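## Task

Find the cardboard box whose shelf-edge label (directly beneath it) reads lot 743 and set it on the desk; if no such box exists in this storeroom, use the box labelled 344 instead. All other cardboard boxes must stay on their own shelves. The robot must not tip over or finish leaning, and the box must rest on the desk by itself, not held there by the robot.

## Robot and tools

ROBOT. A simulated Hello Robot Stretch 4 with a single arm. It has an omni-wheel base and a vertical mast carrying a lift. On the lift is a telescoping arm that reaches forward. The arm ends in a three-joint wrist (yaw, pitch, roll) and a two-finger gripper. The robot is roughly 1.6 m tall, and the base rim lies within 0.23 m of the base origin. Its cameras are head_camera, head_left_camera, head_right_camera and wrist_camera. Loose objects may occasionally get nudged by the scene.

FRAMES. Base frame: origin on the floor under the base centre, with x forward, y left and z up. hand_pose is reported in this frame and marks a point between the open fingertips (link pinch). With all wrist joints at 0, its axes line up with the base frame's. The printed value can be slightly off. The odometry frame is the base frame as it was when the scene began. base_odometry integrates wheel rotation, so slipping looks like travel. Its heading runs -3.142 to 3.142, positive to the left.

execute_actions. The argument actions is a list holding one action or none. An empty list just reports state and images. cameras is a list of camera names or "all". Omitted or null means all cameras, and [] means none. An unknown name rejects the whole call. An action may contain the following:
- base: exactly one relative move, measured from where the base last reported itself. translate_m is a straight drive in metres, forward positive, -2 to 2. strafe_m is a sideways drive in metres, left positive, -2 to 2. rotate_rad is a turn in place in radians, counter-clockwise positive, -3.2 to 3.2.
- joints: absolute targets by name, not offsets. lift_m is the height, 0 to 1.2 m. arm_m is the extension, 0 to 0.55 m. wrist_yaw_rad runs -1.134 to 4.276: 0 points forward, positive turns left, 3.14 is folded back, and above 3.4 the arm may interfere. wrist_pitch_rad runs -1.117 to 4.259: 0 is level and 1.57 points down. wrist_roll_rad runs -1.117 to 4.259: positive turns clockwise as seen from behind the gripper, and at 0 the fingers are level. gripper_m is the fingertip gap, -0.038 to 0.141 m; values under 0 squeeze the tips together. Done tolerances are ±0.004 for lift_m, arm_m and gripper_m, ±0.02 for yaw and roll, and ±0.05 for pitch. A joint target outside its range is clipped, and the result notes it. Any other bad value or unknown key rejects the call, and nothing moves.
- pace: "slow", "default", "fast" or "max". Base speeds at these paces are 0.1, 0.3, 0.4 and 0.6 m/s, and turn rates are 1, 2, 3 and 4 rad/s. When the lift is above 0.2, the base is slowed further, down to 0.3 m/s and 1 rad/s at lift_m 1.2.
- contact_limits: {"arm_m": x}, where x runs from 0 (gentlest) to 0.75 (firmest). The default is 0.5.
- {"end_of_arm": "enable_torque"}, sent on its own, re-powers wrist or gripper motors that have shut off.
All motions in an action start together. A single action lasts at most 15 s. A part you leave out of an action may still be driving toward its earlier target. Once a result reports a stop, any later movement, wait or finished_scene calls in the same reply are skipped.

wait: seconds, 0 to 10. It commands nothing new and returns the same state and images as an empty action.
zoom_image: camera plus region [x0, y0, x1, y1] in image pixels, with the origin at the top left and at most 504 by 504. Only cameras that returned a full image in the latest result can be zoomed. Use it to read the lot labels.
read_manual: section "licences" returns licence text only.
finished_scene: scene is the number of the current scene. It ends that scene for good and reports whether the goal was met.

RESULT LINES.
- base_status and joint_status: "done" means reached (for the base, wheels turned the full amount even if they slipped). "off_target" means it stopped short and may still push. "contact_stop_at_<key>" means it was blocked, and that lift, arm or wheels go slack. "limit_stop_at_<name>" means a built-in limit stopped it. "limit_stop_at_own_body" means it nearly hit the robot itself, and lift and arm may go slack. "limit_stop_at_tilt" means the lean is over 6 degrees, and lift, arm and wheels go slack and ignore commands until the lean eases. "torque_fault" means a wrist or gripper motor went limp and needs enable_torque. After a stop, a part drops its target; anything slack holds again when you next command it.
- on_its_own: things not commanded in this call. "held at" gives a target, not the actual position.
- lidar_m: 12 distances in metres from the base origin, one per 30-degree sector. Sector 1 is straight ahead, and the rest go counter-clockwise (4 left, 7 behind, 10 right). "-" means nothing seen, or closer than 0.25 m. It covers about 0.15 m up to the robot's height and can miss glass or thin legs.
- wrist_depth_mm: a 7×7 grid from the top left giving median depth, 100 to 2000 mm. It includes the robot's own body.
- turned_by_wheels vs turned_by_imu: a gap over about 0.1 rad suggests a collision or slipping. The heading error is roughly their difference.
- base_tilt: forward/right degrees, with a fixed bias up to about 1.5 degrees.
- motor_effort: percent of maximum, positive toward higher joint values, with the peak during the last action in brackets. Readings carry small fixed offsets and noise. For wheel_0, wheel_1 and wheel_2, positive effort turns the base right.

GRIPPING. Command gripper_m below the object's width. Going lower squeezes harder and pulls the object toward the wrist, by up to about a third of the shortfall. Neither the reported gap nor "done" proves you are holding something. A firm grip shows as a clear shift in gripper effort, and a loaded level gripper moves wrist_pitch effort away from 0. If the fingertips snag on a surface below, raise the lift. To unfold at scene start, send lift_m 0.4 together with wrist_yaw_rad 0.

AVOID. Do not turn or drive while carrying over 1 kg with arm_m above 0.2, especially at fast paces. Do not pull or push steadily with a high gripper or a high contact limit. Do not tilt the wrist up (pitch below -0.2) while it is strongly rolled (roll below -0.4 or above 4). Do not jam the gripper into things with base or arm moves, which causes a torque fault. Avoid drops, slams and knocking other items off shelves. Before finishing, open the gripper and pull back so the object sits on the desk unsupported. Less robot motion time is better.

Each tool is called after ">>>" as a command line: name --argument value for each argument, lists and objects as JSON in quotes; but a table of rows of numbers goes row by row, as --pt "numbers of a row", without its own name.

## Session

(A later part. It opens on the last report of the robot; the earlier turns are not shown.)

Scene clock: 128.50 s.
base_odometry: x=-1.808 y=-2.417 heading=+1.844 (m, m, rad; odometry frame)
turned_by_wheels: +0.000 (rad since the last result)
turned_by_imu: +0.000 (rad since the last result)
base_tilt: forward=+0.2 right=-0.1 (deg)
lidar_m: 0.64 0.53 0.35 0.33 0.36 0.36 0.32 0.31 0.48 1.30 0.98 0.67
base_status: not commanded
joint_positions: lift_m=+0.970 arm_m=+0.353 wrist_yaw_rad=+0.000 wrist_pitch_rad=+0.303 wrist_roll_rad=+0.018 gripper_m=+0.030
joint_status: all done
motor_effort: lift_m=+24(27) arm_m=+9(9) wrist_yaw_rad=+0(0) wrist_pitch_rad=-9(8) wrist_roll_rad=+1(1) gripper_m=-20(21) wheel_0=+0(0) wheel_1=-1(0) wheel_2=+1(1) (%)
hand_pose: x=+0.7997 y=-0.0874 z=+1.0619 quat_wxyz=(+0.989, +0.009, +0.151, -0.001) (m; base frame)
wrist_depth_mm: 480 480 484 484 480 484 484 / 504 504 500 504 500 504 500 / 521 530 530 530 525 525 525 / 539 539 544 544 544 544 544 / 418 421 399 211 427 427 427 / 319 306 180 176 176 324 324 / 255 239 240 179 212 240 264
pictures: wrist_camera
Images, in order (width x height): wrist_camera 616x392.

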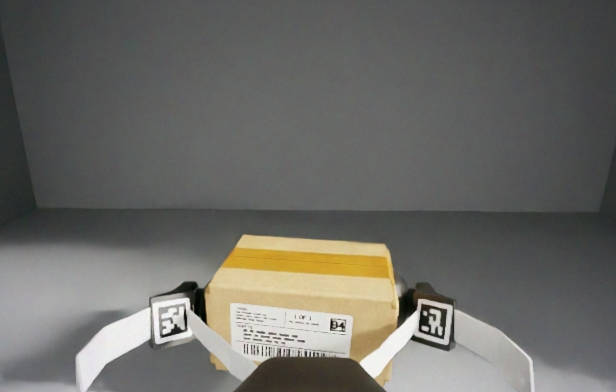

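>>> execute_actions --actions '[{"joints":{"arm_m":0}}]' --cameras '[]'

>>> execute_actions --actions '[{"base":{"strafe_m":-1.9},"joints":{"lift_m":0.4},"pace":"max"}]' --cameras '[]'

>>> execute_actions --actions '[{"base":{"strafe_m":-2},"pace":"max"}]' --cameras '["head_left_camera"]'

Scene clock: 141.90 s.
base_odometry: x=-1.808 y=-2.417 heading=+1.844 (m, m, rad; odometry frame)
turned_by_wheels: +0.000 (rad since the last result)
turned_by_imu: +0.002 (rad since the last result)
base_tilt: forward=+0.2 right=-0.1 (deg)
lidar_m: 0.64 0.50 0.37 0.33 0.35 0.34 0.31 0.31 0.49 1.29 0.94 0.70
base_status: not commanded
joint_positions: lift_m=+0.970 arm_m=+0.002 wrist_yaw_rad=+0.000 wrist_pitch_rad=+0.303 wrist_roll_rad=+0.018 gripper_m=+0.030
joint_status: all done
motor_effort: lift_m=+24(24) arm_m=-9(9) wrist_yaw_rad=+0(1) wrist_pitch_rad=-11(10) wrist_roll_rad=+1(1) gripper_m=-20(20) wheel_0=+0(0) wheel_1=+0(0) wheel_2=+1(1) (%)
hand_pose: x=+0.4482 y=-0.0874 z=+1.0618 quat_wxyz=(+0.988, +0.009, +0.151, -0.001) (m; base frame)
wrist_depth_mm: 580 798 798 809 798 809 647 / 580 820 842 831 820 831 647 / 585 854 878 854 878 854 647 / 569 621 621 627 627 634 585 / 480 484 462 211 462 466 466 / 585 707 181 176 175 809 647 / 564 798 831 179 508 798 640
pictures: none
No camera images: the call's "cameras" was empty. Leave "cameras" out to get every camera's image.

Scene clock: 148.37 s.
base_odometry: x=+0.022 y=-1.904 heading=+1.844 (m, m, rad; odometry frame)
turned_by_wheels: +0.000 (rad since the last result)
turned_by_imu: -0.007 (rad since the last result)
base_tilt: forward=+0.3 right=-0.1 (deg)
lidar_m: 0.65 0.69 0.96 1.33 0.48 0.32 0.31 0.31 0.45 1.29 0.99 0.65
base_status: done
joint_positions: lift_m=+0.400 arm_m=+0.002 wrist_yaw_rad=+0.000 wrist_pitch_rad=+0.304 wrist_roll_rad=+0.018 gripper_m=+0.030
joint_status: all done
motor_effort: lift_m=+20(21) arm_m=-9(9) wrist_yaw_rad=+0(0) wrist_pitch_rad=-11(13) wrist_roll_rad=+0(1) gripper_m=-21(22) wheel_0=-1(7) wheel_1=+0(9) wheel_2=+1(1) (%)
hand_pose: x=+0.4482 y=-0.0874 z=+0.4921 quat_wxyz=(+0.988, +0.009, +0.151, -0.001) (m; base frame)
wrist_depth_mm: 609 788 820 809 820 798 609 / 615 820 842 820 842 831 615 / 466 466 469 477 484 492 500 / 627 891 904 917 904 809 585 / 615 917 931 211 960 866 609 / 621 750 180 177 175 759 609 / 603 676 683 179 430 683 603
pictures: none
No camera images: the call's "cameras" was empty. Leave "cameras" out to get every camera's image.

Scene clock: 153.47 s.
base_odometry: x=+1.948 y=-1.364 heading=+1.844 (m, m, rad; odometry frame)
turned_by_wheels: +0.000 (rad since the last result)
turned_by_imu: -0.008 (rad since the last result)
base_tilt: forward=+0.2 right=+0.0 (deg)
lidar_m: 1.86 0.88 0.95 1.31 0.44 0.27 0.28 0.28 0.44 0.46 0.53 0.69
base_status: done
joint_positions: lift_m=+0.400 arm_m=+0.002 wrist_yaw_rad=+0.000 wrist_pitch_rad=+0.303 wrist_roll_rad=+0.018 gripper_m=+0.030
joint_status: not commanded
motor_effort: lift_m=+21(21) arm_m=-9(9) wrist_yaw_rad=+0(0) wrist_pitch_rad=-9(10) wrist_roll_rad=+1(1) gripper_m=-21(21) wheel_0=-2(12) wheel_1=-1(13) wheel_2=+0(1) (%)
hand_pose: x=+0.4482 y=-0.0874 z=+0.4920 quat_wxyz=(+0.988, +0.009, +0.151, -0.001) (m; base frame)
wrist_depth_mm: - - - - 1618 878 609 / - - - - 1661 866 615 / - - - - 1661 878 615 / 891 - - - 1661 878 615 / 904 1366 1281 211 1281 878 609 / 904 976 180 177 176 759 609 / 831 778 778 179 480 723 609
pictures: head_left_camera
Images, in order (width x height): head_left_camera 420x672.

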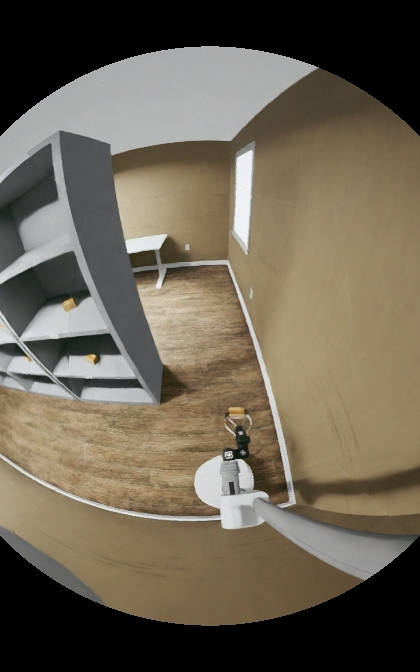

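>>> execute_actions --actions '[{"base":{"translate_m":2},"pace":"max"}]' --cameras '[]'

>>> execute_actions --actions '[{"base":{"strafe_m":1.1},"joints":{"lift_m":0.9},"pace":"max"}]' --cameras '["head_camera","wrist_camera"]'

Scene clock: 163.63 s.
base_odometry: x=+1.408 y=+0.562 heading=+1.844 (m, m, rad; odometry frame)
turned_by_wheels: +0.000 (rad since the last result)
turned_by_imu: +0.009 (rad since the last result)
base_tilt: forward=+0.2 right=+0.0 (deg)
lidar_m: 1.43 0.94 0.93 3.39 1.21 1.01 2.00 0.71 0.49 0.43 0.44 0.61
base_status: done
joint_positions: lift_m=+0.400 arm_m=+0.002 wrist_yaw_rad=+0.000 wrist_pitch_rad=+0.303 wrist_roll_rad=+0.018 gripper_m=+0.030
joint_status: not commanded
motor_effort: lift_m=+21(21) arm_m=-8(9) wrist_yaw_rad=+0(0) wrist_pitch_rad=-8(9) wrist_roll_rad=+1(0) gripper_m=-21(21) wheel_0=-2(7) wheel_1=+0(10) wheel_2=-1(11) (%)
hand_pose: x=+0.4482 y=-0.0874 z=+0.4920 quat_wxyz=(+0.988, +0.009, +0.151, -0.001) (m; base frame)
wrist_depth_mm: 1078 1118 1098 1118 1118 820 574 / 1160 1160 1138 1160 1160 809 574 / 1229 1205 1205 1205 1205 820 574 / 1255 1255 1229 1255 1255 820 569 / 1281 1281 1281 212 1229 820 574 / 1025 991 181 176 175 707 569 / 820 768 768 179 480 683 564
pictures: none
No camera images: the call's "cameras" was empty. Leave "cameras" out to get every camera's image.

Scene clock: 167.10 s.
base_odometry: x=+0.349 y=+0.265 heading=+1.844 (m, m, rad; odometry frame)
turned_by_wheels: +0.000 (rad since the last result)
turned_by_imu: +0.005 (rad since the last result)
base_tilt: forward=+0.3 right=-0.1 (deg)
lidar_m: 0.64 0.67 0.95 2.68 1.22 0.87 0.79 0.88 1.62 1.51 1.61 0.64
base_status: done
joint_positions: lift_m=+0.900 arm_m=+0.002 wrist_yaw_rad=+0.000 wrist_pitch_rad=+0.303 wrist_roll_rad=+0.018 gripper_m=+0.030
joint_status: all done
motor_effort: lift_m=+22(28) arm_m=-9(9) wrist_yaw_rad=+0(1) wrist_pitch_rad=-10(10) wrist_roll_rad=+1(1) gripper_m=-20(21) wheel_0=+0(12) wheel_1=+1(11) wheel_2=-1(2) (%)
hand_pose: x=+0.4482 y=-0.0874 z=+0.9920 quat_wxyz=(+0.988, +0.009, +0.151, -0.001) (m; base frame)
wrist_depth_mm: 1118 1060 1098 1118 1098 1118 1118 / 1138 1160 1138 1138 1138 1138 1160 / 1205 1182 1205 1205 1205 1182 1205 / 1205 1229 1229 1205 1229 1255 1281 / 878 866 831 212 891 1281 1281 / 654 634 180 176 176 676 1397 / 530 504 500 179 342 496 1464
pictures: head_camera, wrist_camera
Images, in order (width x height): head_camera 420x560, wrist_camera 616x392.

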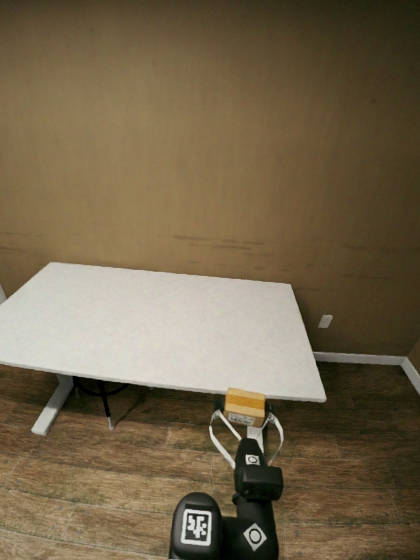

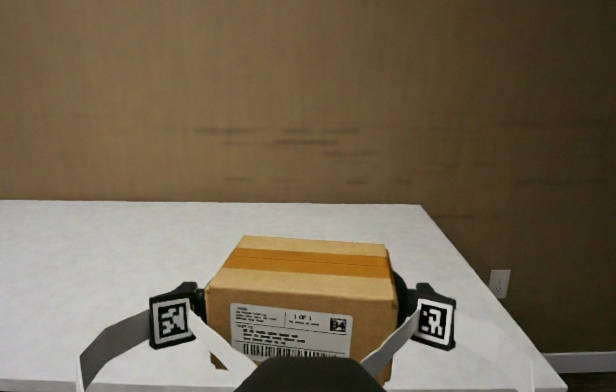

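>>> execute_actions --actions '[{"joints":{"lift_m":0.7,"arm_m":0.4}}]' --cameras '[]'

Scene clock: 173.10 s.
base_odometry: x=+0.349 y=+0.265 heading=+1.844 (m, m, rad; odometry frame)
turned_by_wheels: +0.000 (rad since the last result)
turned_by_imu: +0.002 (rad since the last result)
base_tilt: forward=+0.3 right=+0.0 (deg)
lidar_m: 0.62 0.66 0.96 2.69 1.19 0.86 0.82 0.84 1.63 1.54 1.59 0.65
base_status: not commanded
joint_positions: lift_m=+0.700 arm_m=+0.398 wrist_yaw_rad=+0.000 wrist_pitch_rad=+0.303 wrist_roll_rad=+0.018 gripper_m=+0.030
joint_status: all done
motor_effort: lift_m=+19(21) arm_m=+9(9) wrist_yaw_rad=-1(0) wrist_pitch_rad=-10(11) wrist_roll_rad=+2(1) gripper_m=-20(21) wheel_0=+0(0) wheel_1=+1(1) wheel_2=+0(1) (%)
hand_pose: x=+0.8447 y=-0.0874 z=+0.7922 quat_wxyz=(+0.988, +0.009, +0.151, -0.001) (m; base frame)
wrist_depth_mm: 741 732 741 732 750 741 750 / 768 759 768 768 778 768 778 / 788 809 809 798 820 809 809 / 603 615 621 621 627 621 854 / 418 424 399 211 430 430 430 / 319 306 181 176 175 324 325 / 257 240 240 179 213 241 265
pictures: none
No camera images: the call's "cameras" was empty. Leave "cameras" out to get every camera's image.

>>> execute_actions --actions '[{"joints":{"lift_m":0.661},"pace":"slow"}]' --cameras '[]'

>>> execute_actions --actions '[{"joints":{"gripper_m":0.141}}]' --cameras '[]'

>>> execute_actions --actions '[{"joints":{"arm_m":0.2},"pace":"fast"}]' --cameras '["wrist_camera"]'

Scene clock: 178.67 s.
base_odometry: x=+0.349 y=+0.265 heading=+1.844 (m, m, rad; odometry frame)
turned_by_wheels: +0.000 (rad since the last result)
turned_by_imu: +0.001 (rad since the last result)
base_tilt: forward=+0.3 right=+0.0 (deg)
lidar_m: 0.65 0.66 0.94 2.70 1.22 0.87 0.83 0.86 1.63 1.53 1.60 0.68
base_status: not commanded
joint_positions: lift_m=+0.661 arm_m=+0.398 wrist_yaw_rad=+0.000 wrist_pitch_rad=+0.303 wrist_roll_rad=+0.018 gripper_m=+0.030
joint_status: all done
motor_effort: lift_m=+18(18) arm_m=+9(9) wrist_yaw_rad=+0(0) wrist_pitch_rad=-9(9) wrist_roll_rad=+1(1) gripper_m=-20(19) wheel_0=+0(0) wheel_1=+1(1) wheel_2=-1(0) (%)
hand_pose: x=+0.8447 y=-0.0874 z=+0.7533 quat_wxyz=(+0.988, +0.009, +0.151, -0.001) (m; base frame)
wrist_depth_mm: 750 732 732 732 741 741 741 / 759 759 768 768 778 768 768 / 778 788 788 788 788 798 809 / 484 492 492 492 496 500 559 / 332 334 317 211 342 343 340 / 252 243 180 176 176 258 257 / 204 190 191 179 188 191 215
pictures: none
No camera images: the call's "cameras" was empty. Leave "cameras" out to get every camera's image.

Scene clock: 180.77 s.
base_odometry: x=+0.349 y=+0.265 heading=+1.844 (m, m, rad; odometry frame)
turned_by_wheels: +0.000 (rad since the last result)
turned_by_imu: +0.001 (rad since the last result)
base_tilt: forward=+0.4 right=+0.0 (deg)
lidar_m: 0.63 0.68 0.96 2.68 1.22 0.87 0.82 0.86 1.66 1.53 1.58 0.68
base_status: not commanded
joint_positions: lift_m=+0.661 arm_m=+0.398 wrist_yaw_rad=+0.000 wrist_pitch_rad=+0.303 wrist_roll_rad=+0.018 gripper_m=+0.141
joint_status: all done
motor_effort: lift_m=+18(18) arm_m=+9(9) wrist_yaw_rad=+0(0) wrist_pitch_rad=-8(11) wrist_roll_rad=+1(1) gripper_m=+0(20) wheel_0=+0(0) wheel_1=+1(1) wheel_2=-1(1) (%)
hand_pose: x=+0.8447 y=-0.0874 z=+0.7534 quat_wxyz=(+0.989, +0.009, +0.151, -0.001) (m; base frame)
wrist_depth_mm: 741 741 741 741 741 732 750 / 768 768 768 768 778 768 788 / 798 788 798 798 798 788 820 / 492 496 496 500 500 504 831 / 334 338 338 229 343 342 342 / 253 210 201 194 189 211 259 / 208 199 208 145 200 201 216
pictures: none
No camera images: the call's "cameras" was empty. Leave "cameras" out to get every camera's image.

Scene clock: 182.20 s.
base_odometry: x=+0.349 y=+0.265 heading=+1.844 (m, m, rad; odometry frame)
turned_by_wheels: +0.000 (rad since the last result)
turned_by_imu: +0.001 (rad since the last result)
base_tilt: forward=+0.3 right=+0.0 (deg)
lidar_m: 0.63 0.66 0.94 2.70 1.22 0.85 0.83 0.87 1.64 1.54 1.60 0.70
base_status: not commanded
joint_positions: lift_m=+0.661 arm_m=+0.202 wrist_yaw_rad=+0.000 wrist_pitch_rad=+0.302 wrist_roll_rad=+0.018 gripper_m=+0.141
joint_status: all done
motor_effort: lift_m=+18(18) arm_m=-9(8) wrist_yaw_rad=+0(1) wrist_pitch_rad=-5(10) wrist_roll_rad=+0(1) gripper_m=-1(0) wheel_0=+0(0) wheel_1=+1(1) wheel_2=-1(1) (%)
hand_pose: x=+0.6478 y=-0.0875 z=+0.7535 quat_wxyz=(+0.989, +0.009, +0.151, -0.001) (m; base frame)
wrist_depth_mm: 931 904 904 904 917 917 946 / 946 946 960 946 960 960 946 / 917 917 917 917 931 991 1008 / 488 492 496 384 508 508 1042 / 336 340 340 343 345 343 343 / 255 210 247 262 262 210 260 / 500 243 1098 145 445 1078 1138
pictures: wrist_camera
Images, in order (width x height): wrist_camera 616x392.

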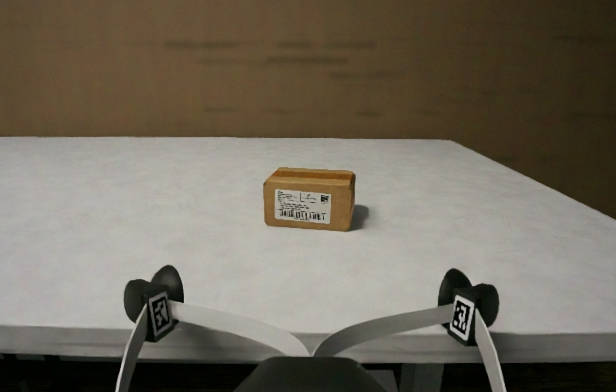

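>>> finished_scene --scene 1

The scene is finished: the task was done.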